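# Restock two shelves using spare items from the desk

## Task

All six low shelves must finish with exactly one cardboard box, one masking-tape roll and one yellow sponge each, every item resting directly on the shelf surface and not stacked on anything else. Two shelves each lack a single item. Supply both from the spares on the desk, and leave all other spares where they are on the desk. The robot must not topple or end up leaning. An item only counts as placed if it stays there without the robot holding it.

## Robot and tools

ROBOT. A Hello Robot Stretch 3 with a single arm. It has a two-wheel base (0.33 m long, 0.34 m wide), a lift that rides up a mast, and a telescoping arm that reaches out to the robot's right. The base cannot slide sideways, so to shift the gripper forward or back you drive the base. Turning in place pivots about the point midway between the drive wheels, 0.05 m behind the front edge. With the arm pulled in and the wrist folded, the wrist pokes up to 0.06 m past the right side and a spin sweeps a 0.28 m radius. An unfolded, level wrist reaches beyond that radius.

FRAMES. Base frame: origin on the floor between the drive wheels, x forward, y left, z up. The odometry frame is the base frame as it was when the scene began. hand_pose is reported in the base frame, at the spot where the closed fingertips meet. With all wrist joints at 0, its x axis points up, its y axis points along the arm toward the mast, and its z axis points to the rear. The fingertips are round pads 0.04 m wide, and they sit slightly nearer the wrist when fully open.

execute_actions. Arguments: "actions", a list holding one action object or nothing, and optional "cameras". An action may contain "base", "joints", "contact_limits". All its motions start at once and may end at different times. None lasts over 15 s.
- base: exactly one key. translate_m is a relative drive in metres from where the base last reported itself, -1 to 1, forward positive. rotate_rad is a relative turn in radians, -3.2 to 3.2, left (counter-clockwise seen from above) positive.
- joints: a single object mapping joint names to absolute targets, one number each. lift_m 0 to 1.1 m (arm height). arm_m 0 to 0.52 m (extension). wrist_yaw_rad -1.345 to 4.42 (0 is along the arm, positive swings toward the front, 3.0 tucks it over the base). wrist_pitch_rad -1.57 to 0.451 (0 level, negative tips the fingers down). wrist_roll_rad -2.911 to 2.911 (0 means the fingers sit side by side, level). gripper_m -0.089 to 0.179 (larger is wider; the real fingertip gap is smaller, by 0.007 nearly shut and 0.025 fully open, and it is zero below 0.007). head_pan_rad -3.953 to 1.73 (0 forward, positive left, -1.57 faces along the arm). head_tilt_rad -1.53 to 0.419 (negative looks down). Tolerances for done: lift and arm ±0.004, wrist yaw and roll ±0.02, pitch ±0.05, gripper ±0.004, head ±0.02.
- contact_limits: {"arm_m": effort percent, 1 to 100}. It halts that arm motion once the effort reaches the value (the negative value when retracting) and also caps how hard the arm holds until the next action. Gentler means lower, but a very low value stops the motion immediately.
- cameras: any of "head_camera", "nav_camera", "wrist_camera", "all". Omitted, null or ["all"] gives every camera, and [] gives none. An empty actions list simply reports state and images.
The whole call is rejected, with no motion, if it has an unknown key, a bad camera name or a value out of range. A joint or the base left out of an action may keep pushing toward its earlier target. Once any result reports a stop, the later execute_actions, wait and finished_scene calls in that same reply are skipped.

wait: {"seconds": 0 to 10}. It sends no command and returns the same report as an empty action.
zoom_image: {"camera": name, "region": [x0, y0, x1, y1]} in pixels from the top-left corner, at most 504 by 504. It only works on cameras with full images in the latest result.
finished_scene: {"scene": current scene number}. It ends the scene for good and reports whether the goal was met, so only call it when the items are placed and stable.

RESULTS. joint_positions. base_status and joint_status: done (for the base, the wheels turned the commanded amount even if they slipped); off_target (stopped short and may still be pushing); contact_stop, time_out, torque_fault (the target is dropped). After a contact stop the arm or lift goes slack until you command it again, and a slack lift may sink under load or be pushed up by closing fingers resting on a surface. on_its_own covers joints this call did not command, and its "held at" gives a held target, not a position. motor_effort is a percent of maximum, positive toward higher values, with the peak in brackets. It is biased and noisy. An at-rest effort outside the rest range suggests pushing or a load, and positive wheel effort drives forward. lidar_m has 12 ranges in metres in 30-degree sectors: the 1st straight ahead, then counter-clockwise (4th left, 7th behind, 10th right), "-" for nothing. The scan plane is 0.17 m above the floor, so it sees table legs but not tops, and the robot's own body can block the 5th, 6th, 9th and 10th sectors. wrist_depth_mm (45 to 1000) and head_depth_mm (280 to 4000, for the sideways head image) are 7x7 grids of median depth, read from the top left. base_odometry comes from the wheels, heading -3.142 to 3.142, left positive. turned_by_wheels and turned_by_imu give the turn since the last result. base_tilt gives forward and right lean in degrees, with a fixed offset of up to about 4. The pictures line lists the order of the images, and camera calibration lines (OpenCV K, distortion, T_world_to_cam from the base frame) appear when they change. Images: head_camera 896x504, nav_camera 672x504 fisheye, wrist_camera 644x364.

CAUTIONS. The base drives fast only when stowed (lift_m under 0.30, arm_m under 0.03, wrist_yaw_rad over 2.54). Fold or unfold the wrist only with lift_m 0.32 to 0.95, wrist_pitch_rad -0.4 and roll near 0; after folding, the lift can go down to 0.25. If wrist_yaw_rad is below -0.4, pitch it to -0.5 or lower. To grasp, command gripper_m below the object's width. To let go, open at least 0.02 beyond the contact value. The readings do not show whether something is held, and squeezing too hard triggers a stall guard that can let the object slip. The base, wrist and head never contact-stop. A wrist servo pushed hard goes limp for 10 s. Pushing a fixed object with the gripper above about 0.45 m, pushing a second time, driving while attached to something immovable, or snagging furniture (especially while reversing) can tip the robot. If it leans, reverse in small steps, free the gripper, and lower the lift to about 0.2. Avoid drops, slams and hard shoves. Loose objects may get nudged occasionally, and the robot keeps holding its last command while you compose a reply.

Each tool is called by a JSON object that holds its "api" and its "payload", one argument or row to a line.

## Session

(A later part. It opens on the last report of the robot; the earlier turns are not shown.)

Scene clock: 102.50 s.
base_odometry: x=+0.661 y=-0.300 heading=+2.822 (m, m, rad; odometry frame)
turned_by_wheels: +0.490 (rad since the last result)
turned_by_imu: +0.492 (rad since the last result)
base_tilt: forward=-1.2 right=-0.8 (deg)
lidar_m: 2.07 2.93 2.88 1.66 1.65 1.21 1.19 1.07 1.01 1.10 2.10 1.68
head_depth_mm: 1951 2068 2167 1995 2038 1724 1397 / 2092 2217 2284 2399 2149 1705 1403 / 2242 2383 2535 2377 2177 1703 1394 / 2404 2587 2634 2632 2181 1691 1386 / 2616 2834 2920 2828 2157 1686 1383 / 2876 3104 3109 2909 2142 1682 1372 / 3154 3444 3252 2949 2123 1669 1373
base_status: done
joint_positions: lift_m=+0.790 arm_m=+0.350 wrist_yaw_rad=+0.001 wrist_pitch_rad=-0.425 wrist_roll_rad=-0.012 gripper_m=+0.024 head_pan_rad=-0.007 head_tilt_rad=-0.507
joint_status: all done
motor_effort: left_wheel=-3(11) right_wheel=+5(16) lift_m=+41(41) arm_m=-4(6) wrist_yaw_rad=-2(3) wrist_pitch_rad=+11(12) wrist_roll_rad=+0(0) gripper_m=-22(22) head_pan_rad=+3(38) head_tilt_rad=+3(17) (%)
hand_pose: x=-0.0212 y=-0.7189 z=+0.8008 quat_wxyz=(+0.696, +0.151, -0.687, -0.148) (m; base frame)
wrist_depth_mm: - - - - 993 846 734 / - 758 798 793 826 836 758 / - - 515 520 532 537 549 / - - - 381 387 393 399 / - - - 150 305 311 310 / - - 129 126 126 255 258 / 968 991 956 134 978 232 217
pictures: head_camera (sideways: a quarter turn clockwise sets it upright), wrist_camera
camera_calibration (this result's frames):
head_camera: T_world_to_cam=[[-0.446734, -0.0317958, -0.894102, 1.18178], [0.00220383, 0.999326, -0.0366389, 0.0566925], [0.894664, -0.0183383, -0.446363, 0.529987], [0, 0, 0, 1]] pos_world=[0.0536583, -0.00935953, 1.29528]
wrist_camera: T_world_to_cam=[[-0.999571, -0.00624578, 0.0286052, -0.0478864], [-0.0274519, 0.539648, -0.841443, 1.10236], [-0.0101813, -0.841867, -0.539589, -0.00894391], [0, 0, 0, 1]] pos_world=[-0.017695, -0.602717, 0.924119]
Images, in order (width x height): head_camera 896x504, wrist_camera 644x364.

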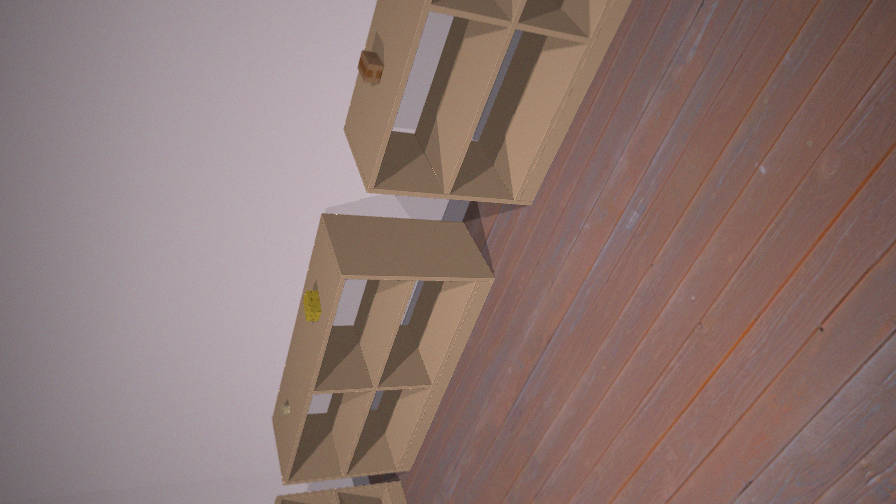

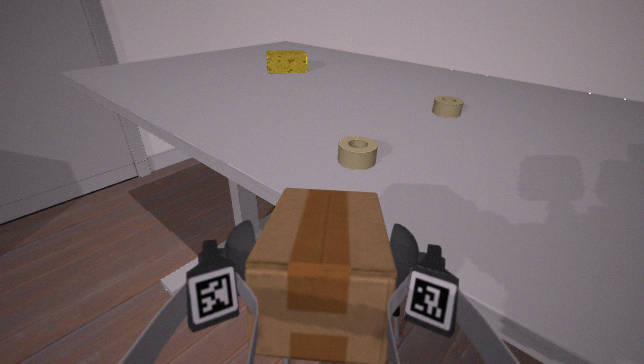

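{"api": "execute_actions", "payload": {
  "actions": [
    {"base":{"translate_m":1.0},"joints":{"gripper_m":0.005}}
  ],
  "cameras": ["wrist_camera"]
}}

{"api": "execute_actions", "payload": {
  "actions": [
    {"base":{"translate_m":0.57},"joints":{"lift_m":0.74,"head_tilt_rad":-0.7}}
  ],
  "cameras": ["head_camera","wrist_camera"]
}}

Scene clock: 114.87 s.
base_odometry: x=-0.289 y=+0.015 heading=+2.822 (m, m, rad; odometry frame)
turned_by_wheels: +0.000 (rad since the last result)
turned_by_imu: +0.002 (rad since the last result)
base_tilt: forward=-1.2 right=-0.8 (deg)
lidar_m: 1.08 1.75 2.24 2.45 2.09 1.98 2.02 1.81 1.44 1.16 0.95 1.14
head_depth_mm: 1232 1307 1382 1463 1271 1309 1323 / 1315 1393 1487 1593 1329 1462 1371 / 1415 1499 1610 1717 1862 1649 1393 / 1523 1635 1761 1620 1674 1695 1387 / 1658 1773 1921 1690 1807 1685 1381 / 1809 1968 2113 1874 1959 1676 1379 / 1979 2177 2312 2028 2060 1665 1368
base_status: done
joint_positions: lift_m=+0.790 arm_m=+0.350 wrist_yaw_rad=+0.001 wrist_pitch_rad=-0.425 wrist_roll_rad=-0.012 gripper_m=+0.020 head_pan_rad=-0.007 head_tilt_rad=-0.507
joint_status: gripper_m off_target (ended at +0.020, target +0.005)
on_its_own: gripper_m is held at +0.019, not at your +0.005, by its stall guard, which is not easing now
motor_effort: left_wheel=-4(6) right_wheel=+6(12) lift_m=+41(41) arm_m=-4(4) wrist_yaw_rad=-1(1) wrist_pitch_rad=+11(11) wrist_roll_rad=+0(0) gripper_m=-24(100) head_pan_rad=+3(2) head_tilt_rad=+3(3) (%)
hand_pose: x=-0.0213 y=-0.7189 z=+0.8008 quat_wxyz=(+0.696, +0.151, -0.687, -0.148) (m; base frame)
wrist_depth_mm: 736 834 - - - - - / 773 864 - - - 957 868 / 776 878 - - - - - / 568 606 - - - - - / 772 836 - 149 - - - / 725 724 128 127 126 - - / 617 877 938 134 970 - -
pictures: wrist_camera
camera_calibration (this result's frames):
wrist_camera: T_world_to_cam=[[-0.999573, -0.0059966, 0.0286051, -0.0477629], [-0.0273173, 0.539655, -0.841443, 1.10237], [-0.0103911, -0.841865, -0.539588, -0.00894721], [0, 0, 0, 1]] pos_world=[-0.0177217, -0.602718, 0.924119]
Images, in order (width x height): wrist_camera 644x364.

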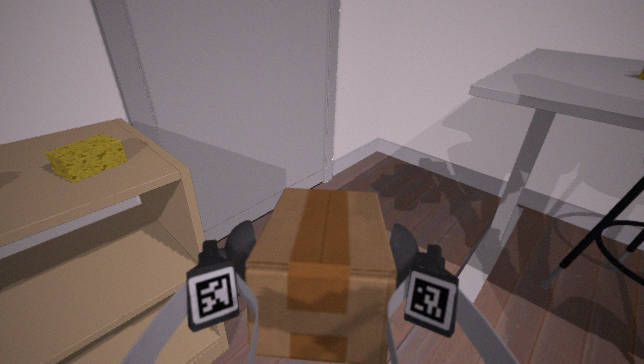

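Scene clock: 122.00 s.
base_odometry: x=-0.830 y=+0.194 heading=+2.821 (m, m, rad; odometry frame)
turned_by_wheels: +0.000 (rad since the last result)
turned_by_imu: +0.001 (rad since the last result)
base_tilt: forward=-1.2 right=-0.7 (deg)
lidar_m: 0.73 1.21 1.85 2.22 2.47 2.46 2.56 2.26 1.17 0.69 0.82 0.55
head_depth_mm: 828 899 974 1074 1190 812 938 / 888 961 1059 1169 1314 1412 1127 / 949 1039 1149 1203 1373 1461 1244 / 1024 1133 1261 1157 1104 1349 1239 / 1113 1237 1375 1153 1202 1355 1238 / 1220 1371 1466 1158 1389 1416 1232 / 1343 1534 1520 1385 1559 1433 1231
base_status: done
joint_positions: lift_m=+0.740 arm_m=+0.350 wrist_yaw_rad=+0.001 wrist_pitch_rad=-0.426 wrist_roll_rad=-0.012 gripper_m=+0.020 head_pan_rad=-0.007 head_tilt_rad=-0.691
joint_status: all done
on_its_own: gripper_m is held at +0.019, not at your +0.005, by its stall guard, which is not easing now
motor_effort: left_wheel=-4(4) right_wheel=+5(13) lift_m=+31(34) arm_m=-4(4) wrist_yaw_rad=-1(1) wrist_pitch_rad=+11(12) wrist_roll_rad=+0(0) gripper_m=-24(24) head_pan_rad=+3(3) head_tilt_rad=-5(19) (%)
hand_pose: x=-0.0213 y=-0.7188 z=+0.7510 quat_wxyz=(+0.696, +0.151, -0.687, -0.149) (m; base frame)
wrist_depth_mm: 405 481 581 734 - - - / 428 504 625 812 - - - / 442 534 630 667 740 - - / 460 488 490 486 502 - - / 378 386 396 149 439 - - / 318 319 128 126 126 - - / 271 273 268 134 847 929 964
pictures: head_camera (sideways: a quarter turn clockwise sets it upright), wrist_camera
camera_calibration (this result's frames):
head_camera: T_world_to_cam=[[-0.602809, -0.0307575, -0.797292, 1.0565], [-0.00454454, 0.999373, -0.0351172, 0.0547441], [0.797872, -0.0175457, -0.602571, 0.733817], [0, 0, 0, 1]] pos_world=[0.0516234, -0.00933921, 1.28644]
wrist_camera: T_world_to_cam=[[-0.999574, -0.00588937, 0.0286029, -0.0462873], [-0.0272529, 0.540031, -0.841204, 1.06056], [-0.0104923, -0.841625, -0.539961, -0.0352963], [0, 0, 0, 1]] pos_world=[-0.0177346, -0.602714, 0.874413]
Images, in order (width x height): head_camera 896x504, wrist_camera 644x364.

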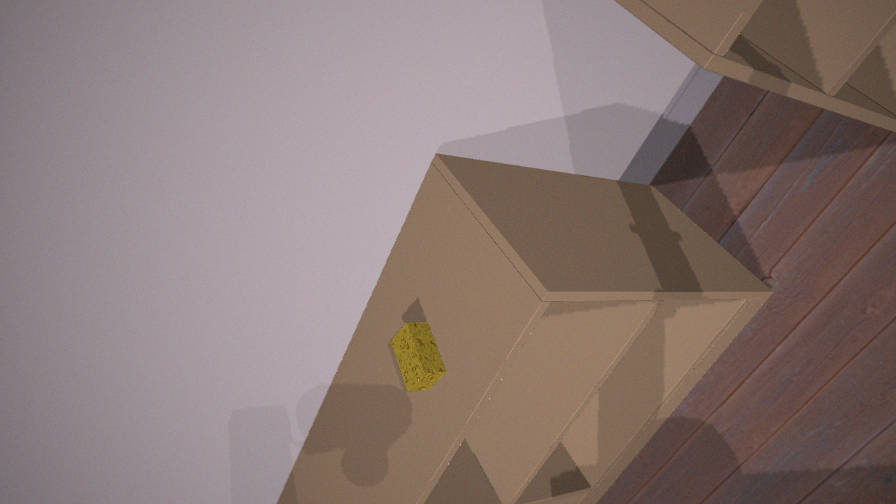

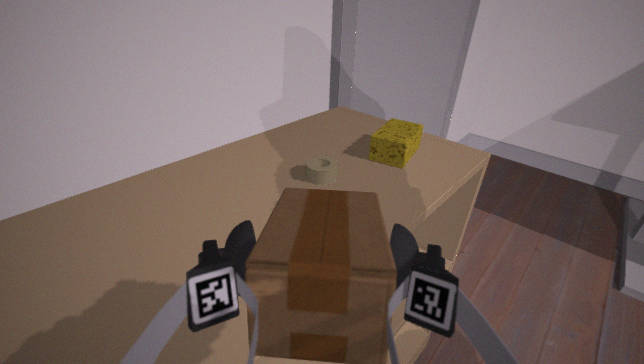

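{"api": "execute_actions", "payload": {
  "actions": [
    {"base":{"rotate_rad":1.65},"joints":{"lift_m":0.77,"head_pan_rad":-1.57}}
  ],
  "cameras": []
}}

{"api": "execute_actions", "payload": {
  "actions": [
    {"joints":{"lift_m":0.67,"arm_m":0.505}}
  ],
  "cameras": ["head_camera","wrist_camera"]
}}

Scene clock: 128.30 s.
base_odometry: x=-0.830 y=+0.194 heading=-1.812 (m, m, rad; odometry frame)
turned_by_wheels: +1.650 (rad since the last result)
turned_by_imu: +1.658 (rad since the last result)
base_tilt: forward=-1.2 right=-0.7 (deg)
lidar_m: 2.22 2.42 2.46 2.36 1.98 1.17 0.69 0.93 0.55 0.73 1.21 1.97
head_depth_mm: 883 950 1029 1129 1233 1309 - / 956 1030 1128 1202 - 1437 1230 / 1037 1128 1248 - 1205 1390 1248 / 1137 1248 1379 - 1191 1316 1242 / 1253 1397 1469 1162 1352 1412 1236 / 1407 1593 1526 1426 1581 1442 1230 / 1593 1835 1519 1578 1674 1433 1228
base_status: done
joint_positions: lift_m=+0.770 arm_m=+0.350 wrist_yaw_rad=+0.000 wrist_pitch_rad=-0.426 wrist_roll_rad=-0.012 gripper_m=+0.020 head_pan_rad=-1.563 head_tilt_rad=-0.692
joint_status: all done
on_its_own: gripper_m is held at +0.019, not at your +0.005, by its stall guard, which is not easing now
motor_effort: left_wheel=-3(11) right_wheel=+5(13) lift_m=+41(46) arm_m=-4(4) wrist_yaw_rad=-2(1) wrist_pitch_rad=+11(12) wrist_roll_rad=+0(0) gripper_m=-23(24) head_pan_rad=-3(37) head_tilt_rad=-4(5) (%)
hand_pose: x=-0.0215 y=-0.7188 z=+0.7806 quat_wxyz=(+0.695, +0.151, -0.687, -0.149) (m; base frame)
wrist_depth_mm: - - 908 640 515 420 358 / - - 943 708 546 443 373 / - 728 735 693 580 471 389 / - 597 517 498 559 491 414 / - 798 455 149 438 484 432 / - - 128 126 126 544 454 / 946 937 586 134 376 566 479
pictures: none
No camera images: the call's "cameras" was empty. Leave "cameras" out to get every camera's image.

Scene clock: 130.70 s.
base_odometry: x=-0.830 y=+0.194 heading=-1.812 (m, m, rad; odometry frame)
turned_by_wheels: +0.000 (rad since the last result)
turned_by_imu: +0.001 (rad since the last result)
base_tilt: forward=-1.2 right=-0.8 (deg)
lidar_m: 2.22 2.43 2.46 2.35 1.98 1.17 0.69 0.93 0.54 0.73 1.21 1.97
head_depth_mm: 879 952 1031 1128 1243 1365 904 / 953 1032 1133 1208 1344 - - / 1034 1134 1247 - 1144 1388 1247 / 1137 1252 1372 1187 1133 1320 1240 / 1257 1400 1476 1162 1352 1408 1235 / 1406 1586 1533 1426 1575 1436 1233 / 1598 1844 1519 1563 1669 1430 1230
base_status: not commanded
joint_positions: lift_m=+0.670 arm_m=+0.505 wrist_yaw_rad=+0.000 wrist_pitch_rad=-0.426 wrist_roll_rad=-0.012 gripper_m=+0.020 head_pan_rad=-1.563 head_tilt_rad=-0.692
joint_status: all done
on_its_own: gripper_m is held at +0.019, not at your +0.005, by its stall guard, which is not easing now
motor_effort: left_wheel=-4(4) right_wheel=+5(5) lift_m=+31(33) arm_m=+4(6) wrist_yaw_rad=+0(0) wrist_pitch_rad=+12(11) wrist_roll_rad=+0(0) gripper_m=-24(24) head_pan_rad=-3(3) head_tilt_rad=-4(4) (%)
hand_pose: x=-0.0215 y=-0.8728 z=+0.6809 quat_wxyz=(+0.695, +0.151, -0.687, -0.149) (m; base frame)
wrist_depth_mm: - - 711 502 400 330 279 / 707 707 688 552 422 342 294 / 503 469 476 494 444 363 306 / 387 355 297 318 363 355 317 / - 281 284 149 290 292 308 / 972 235 128 127 127 241 326 / 843 212 195 134 197 205 357
pictures: head_camera (sideways: a quarter turn clockwise sets it upright), wrist_camera
camera_calibration (this result's frames):
head_camera: T_world_to_cam=[[-0.0396624, 0.60237, -0.797231, 1.05298], [0.999197, 0.0193153, -0.0351161, 0.0486197], [-0.00575413, -0.797983, -0.602653, 0.738825], [0, 0, 0, 1]] pos_world=[-0.00256548, -0.0456548, 1.28643]
wrist_camera: T_world_to_cam=[[-0.999577, -0.00528597, 0.0286044, -0.0448021], [-0.0269221, 0.540518, -0.840901, 1.08498], [-0.0110162, -0.841316, -0.540432, -0.202222], [0, 0, 0, 1]] pos_world=[-0.017801, -0.756821, 0.804356]
Images, in order (width x height): head_camera 896x504, wrist_camera 644x364.

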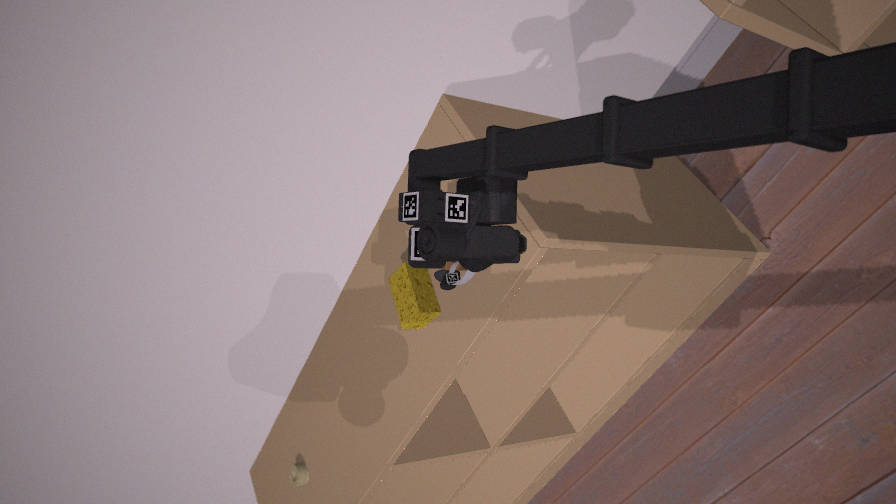

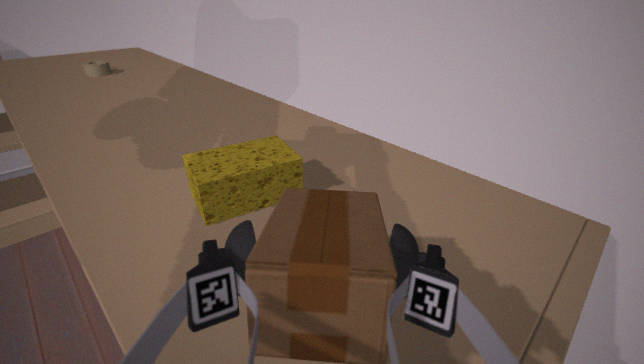

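{"api": "execute_actions", "payload": {
  "actions": [
    {"joints":{"lift_m":0.627}}
  ],
  "cameras": ["wrist_camera"]
}}

Scene clock: 133.77 s.
base_odometry: x=-0.830 y=+0.194 heading=-1.812 (m, m, rad; odometry frame)
turned_by_wheels: +0.000 (rad since the last result)
turned_by_imu: +0.001 (rad since the last result)
base_tilt: forward=-1.2 right=-0.8 (deg)
lidar_m: 2.22 2.43 2.46 2.35 1.98 1.16 0.69 0.93 0.54 0.73 1.21 1.96
head_depth_mm: 882 950 1030 1129 1242 1369 919 / 955 1031 1129 1206 1356 1431 - / 1036 1132 1249 1252 1161 1380 1245 / 1135 1246 1371 1198 1174 1318 1240 / 1257 1403 1473 1158 1353 1411 1233 / 1407 1597 1530 1428 1576 1442 1234 / 1588 1836 1526 1581 1669 1430 1228
base_status: not commanded
joint_positions: lift_m=+0.627 arm_m=+0.505 wrist_yaw_rad=+0.000 wrist_pitch_rad=-0.397 wrist_roll_rad=-0.012 gripper_m=+0.020 head_pan_rad=-1.563 head_tilt_rad=-0.692
joint_status: all done
on_its_own: gripper_m is held at +0.019, not at your +0.005, by its stall guard, which is not easing now
motor_effort: left_wheel=-4(4) right_wheel=+5(5) lift_m=+27(28) arm_m=+4(4) wrist_yaw_rad=-1(2) wrist_pitch_rad=-2(11) wrist_roll_rad=+0(0) gripper_m=-24(24) head_pan_rad=-3(4) head_tilt_rad=-4(4) (%)
hand_pose: x=-0.0215 y=-0.8765 z=+0.6447 quat_wxyz=(+0.698, +0.141, -0.689, -0.139) (m; base frame)
wrist_depth_mm: - - 702 509 399 329 280 / 633 658 658 550 420 345 292 / 403 406 289 422 417 362 303 / 325 293 274 298 306 310 302 / - 230 234 145 239 240 253 / 927 190 128 126 126 198 213 / 819 167 157 136 160 167 331
pictures: wrist_camera
camera_calibration (this result's frames):
wrist_camera: T_world_to_cam=[[-0.999577, -0.00444229, 0.0287338, -0.0431267], [-0.0269109, 0.515503, -0.856465, 1.04459], [-0.0110077, -0.856876, -0.515405, -0.254676], [0, 0, 0, 1]] pos_world=[-0.0178009, -0.756908, 0.764635]
Images, in order (width x height): wrist_camera 644x364.

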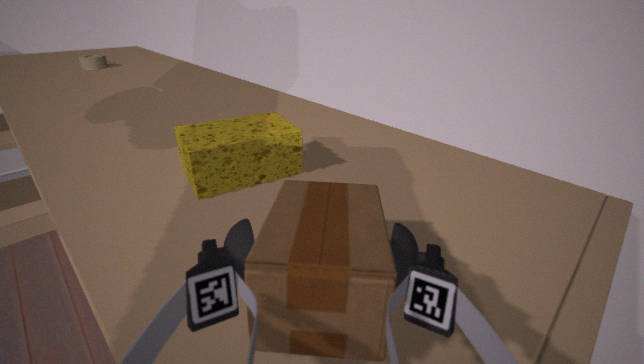

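{"api": "execute_actions", "payload": {
  "actions": [
    {"joints":{"gripper_m":0.055,"lift_m":0.621}}
  ],
  "cameras": ["wrist_camera"]
}}

{"api": "execute_actions", "payload": {
  "actions": [
    {"joints":{"gripper_m":0.11}}
  ],
  "cameras": ["wrist_camera"]
}}

{"api": "execute_actions", "payload": {
  "actions": [
    {"joints":{"lift_m":0.70}}
  ]
}}

Scene clock: 135.93 s.
base_odometry: x=-0.830 y=+0.194 heading=-1.812 (m, m, rad; odometry frame)
turned_by_wheels: +0.000 (rad since the last result)
turned_by_imu: +0.001 (rad since the last result)
base_tilt: forward=-1.2 right=-0.7 (deg)
lidar_m: 2.22 2.43 2.46 2.34 1.97 1.16 0.69 0.93 0.54 0.73 1.21 1.96
head_depth_mm: 882 951 1030 1123 1245 1359 920 / 953 1031 1131 1211 1356 1436 - / 1038 1131 1246 1249 1162 1373 1250 / 1132 1253 1374 1197 1176 1318 1244 / 1254 1399 1474 1159 1354 1415 1241 / 1401 1592 1519 1427 1575 1434 1230 / 1586 1830 1522 1572 1675 1429 1228
base_status: not commanded
joint_positions: lift_m=+0.621 arm_m=+0.505 wrist_yaw_rad=+0.000 wrist_pitch_rad=-0.408 wrist_roll_rad=-0.012 gripper_m=+0.055 head_pan_rad=-1.563 head_tilt_rad=-0.692
joint_status: all done
motor_effort: left_wheel=-3(4) right_wheel=+5(5) lift_m=+29(30) arm_m=+4(4) wrist_yaw_rad=-1(1) wrist_pitch_rad=+3(3) wrist_roll_rad=+0(0) gripper_m=-8(80) head_pan_rad=-3(3) head_tilt_rad=-4(4) (%)
hand_pose: x=-0.0215 y=-0.8752 z=+0.6362 quat_wxyz=(+0.697, +0.144, -0.688, -0.143) (m; base frame)
wrist_depth_mm: - - 709 504 403 331 278 / 576 585 600 540 425 346 292 / 382 374 278 365 389 357 307 / 302 273 265 183 284 290 292 / - 217 218 142 223 226 238 / 933 179 128 126 126 186 195 / 794 158 148 141 151 157 168
pictures: wrist_camera
camera_calibration (this result's frames):
wrist_camera: T_world_to_cam=[[-0.999577, -0.00475361, 0.0286893, -0.0431215], [-0.0269171, 0.524631, -0.850904, 1.04112], [-0.0110064, -0.851316, -0.524537, -0.247238], [0, 0, 0, 1]] pos_world=[-0.0178005, -0.756888, 0.757447]
Images, in order (width x height): wrist_camera 644x364.

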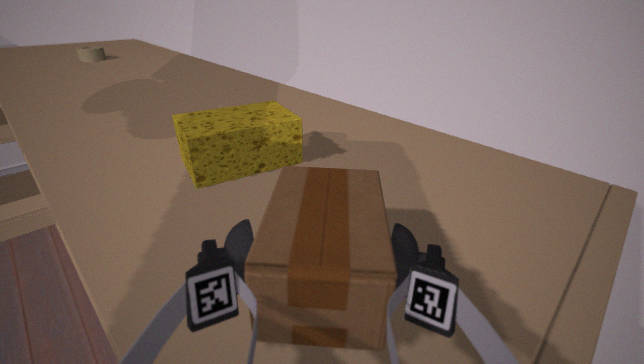

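Scene clock: 136.97 s.
base_odometry: x=-0.830 y=+0.194 heading=-1.812 (m, m, rad; odometry frame)
turned_by_wheels: +0.000 (rad since the last result)
turned_by_imu: +0.000 (rad since the last result)
base_tilt: forward=-1.2 right=-0.7 (deg)
lidar_m: 2.21 2.42 2.46 2.35 1.98 1.17 0.69 0.93 0.54 0.73 1.21 1.97
head_depth_mm: 883 949 1030 1128 1243 1367 918 / 953 1030 1127 1206 1356 1438 - / 1037 1130 1250 1253 1160 1376 1245 / 1130 1253 1378 1200 1175 1322 1238 / 1257 1402 1474 1160 1352 1411 1240 / 1409 1589 1529 1424 1582 1439 1230 / 1585 1830 1518 1583 1674 1434 1229
base_status: not commanded
joint_positions: lift_m=+0.621 arm_m=+0.505 wrist_yaw_rad=+0.000 wrist_pitch_rad=-0.414 wrist_roll_rad=-0.012 gripper_m=+0.110 head_pan_rad=-1.563 head_tilt_rad=-0.692
joint_status: all done
motor_effort: left_wheel=-4(4) right_wheel=+5(6) lift_m=+29(29) arm_m=+4(4) wrist_yaw_rad=-1(1) wrist_pitch_rad=+6(7) wrist_roll_rad=+0(0) gripper_m=+0(100) head_pan_rad=-2(3) head_tilt_rad=-4(4) (%)
hand_pose: x=-0.0215 y=-0.8744 z=+0.6347 quat_wxyz=(+0.696, +0.147, -0.687, -0.145) (m; base frame)
wrist_depth_mm: - - 701 511 401 328 278 / 552 560 582 527 421 343 292 / 375 363 274 356 383 354 304 / 296 270 265 179 279 284 292 / - 214 215 141 219 223 235 / 913 180 167 126 170 185 192 / 804 147 147 143 149 151 334
pictures: wrist_camera
camera_calibration (this result's frames):
wrist_camera: T_world_to_cam=[[-0.999577, -0.00494363, 0.0286628, -0.043224], [-0.026921, 0.530327, -0.847366, 1.04211], [-0.0110116, -0.847779, -0.530235, -0.240622], [0, 0, 0, 1]] pos_world=[-0.0178006, -0.756869, 0.756703]
Images, in order (width x height): wrist_camera 644x364.

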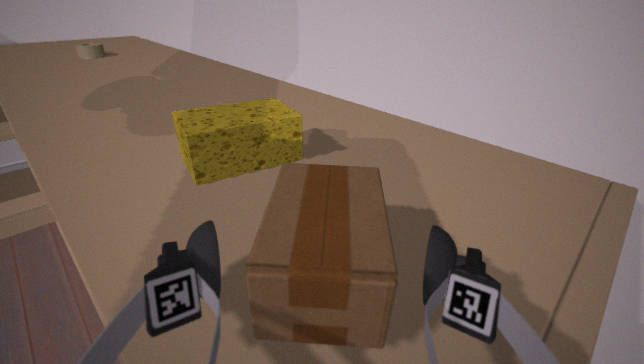

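Scene clock: 138.53 s.
base_odometry: x=-0.830 y=+0.194 heading=-1.812 (m, m, rad; odometry frame)
turned_by_wheels: +0.000 (rad since the last result)
turned_by_imu: +0.000 (rad since the last result)
base_tilt: forward=-1.2 right=-0.8 (deg)
lidar_m: 2.22 2.43 2.47 2.35 1.98 1.17 0.69 0.93 0.54 0.73 1.21 1.96
head_depth_mm: 882 950 1031 1125 1239 1353 904 / 952 1031 1128 1213 1339 - - / 1038 1132 1247 - 1145 1387 1247 / 1137 1254 1377 1074 1099 1317 1236 / 1249 1402 1471 1158 1351 1412 1237 / 1401 1586 1531 1435 1579 1441 1231 / 1591 1839 1518 1574 1685 1435 1230
base_status: not commanded
joint_positions: lift_m=+0.700 arm_m=+0.505 wrist_yaw_rad=+0.000 wrist_pitch_rad=-0.415 wrist_roll_rad=-0.012 gripper_m=+0.110 head_pan_rad=-1.563 head_tilt_rad=-0.692
joint_status: all done
motor_effort: left_wheel=-4(4) right_wheel=+5(6) lift_m=+40(40) arm_m=+4(4) wrist_yaw_rad=-2(1) wrist_pitch_rad=+7(7) wrist_roll_rad=+0(0) gripper_m=+0(0) head_pan_rad=-3(5) head_tilt_rad=-5(5) (%)
hand_pose: x=-0.0215 y=-0.8743 z=+0.7131 quat_wxyz=(+0.696, +0.147, -0.687, -0.145) (m; base frame)
wrist_depth_mm: - - 702 510 402 331 281 / 838 908 750 545 427 347 293 / 578 567 563 549 459 362 302 / 461 413 340 431 435 384 316 / - 331 312 336 343 346 328 / - 283 277 217 281 284 326 / 883 228 234 183 240 235 354
pictures: head_camera (sideways: a quarter turn clockwise sets it upright), nav_camera (sideways: a quarter turn counterclockwise sets it upright), wrist_camera
camera_calibration (this result's frames):
head_camera: T_world_to_cam=[[-0.0396625, 0.60237, -0.797231, 1.05298], [0.999197, 0.0193154, -0.0351161, 0.0486197], [-0.00575404, -0.797983, -0.602653, 0.738825], [0, 0, 0, 1]] pos_world=[-0.00256548, -0.0456548, 1.28643]
nav_camera: T_world_to_cam=[[-0.0289173, -0.625643, 0.779573, -0.968432], [-0.999498, 0.0282173, -0.0144294, 0.0776851], [-0.0129698, -0.779599, -0.626145, 0.772075], [0, 0, 0, 1]] pos_world=[0.0596553, -0.00617543, 1.23952]
wrist_camera: T_world_to_cam=[[-0.999577, -0.00496693, 0.028659, -0.0454897], [-0.0269209, 0.531034, -0.846923, 1.10883], [-0.0110123, -0.847336, -0.530943, -0.19805], [0, 0, 0, 1]] pos_world=[-0.0178007, -0.756868, 0.835243]
Images, in order (width x height): head_camera 896x504, nav_camera 672x504, wrist_camera 644x364.

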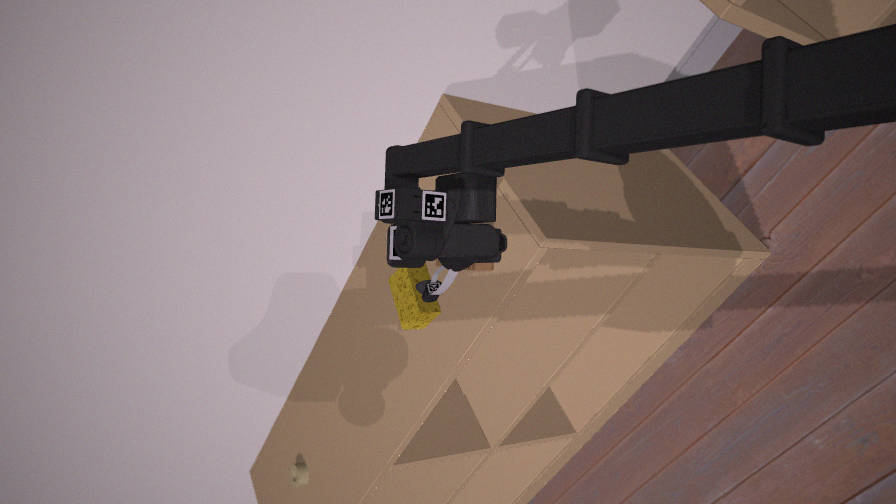

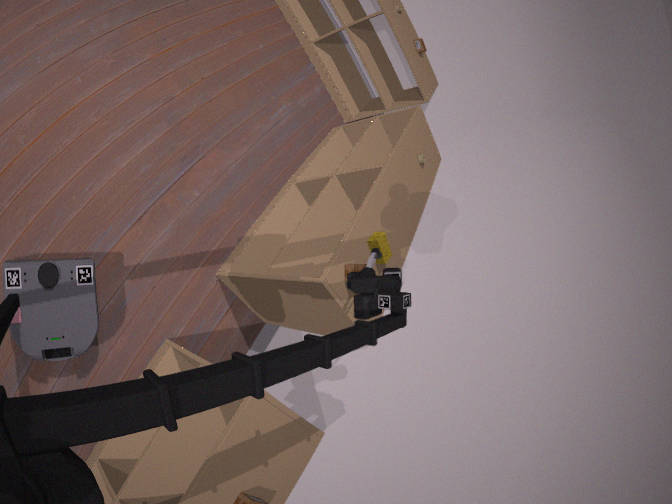

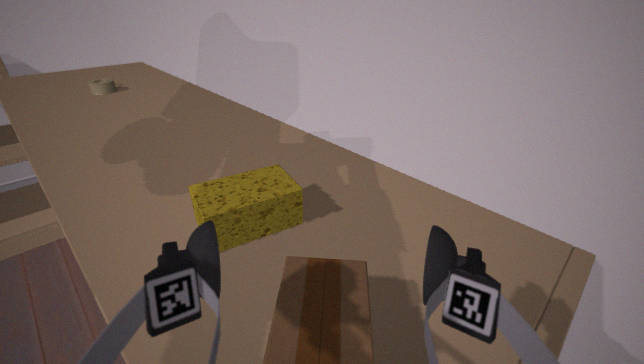

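{"api": "finished_scene", "payload": {
  "scene": 1
}}

The scene is finished: the task was done.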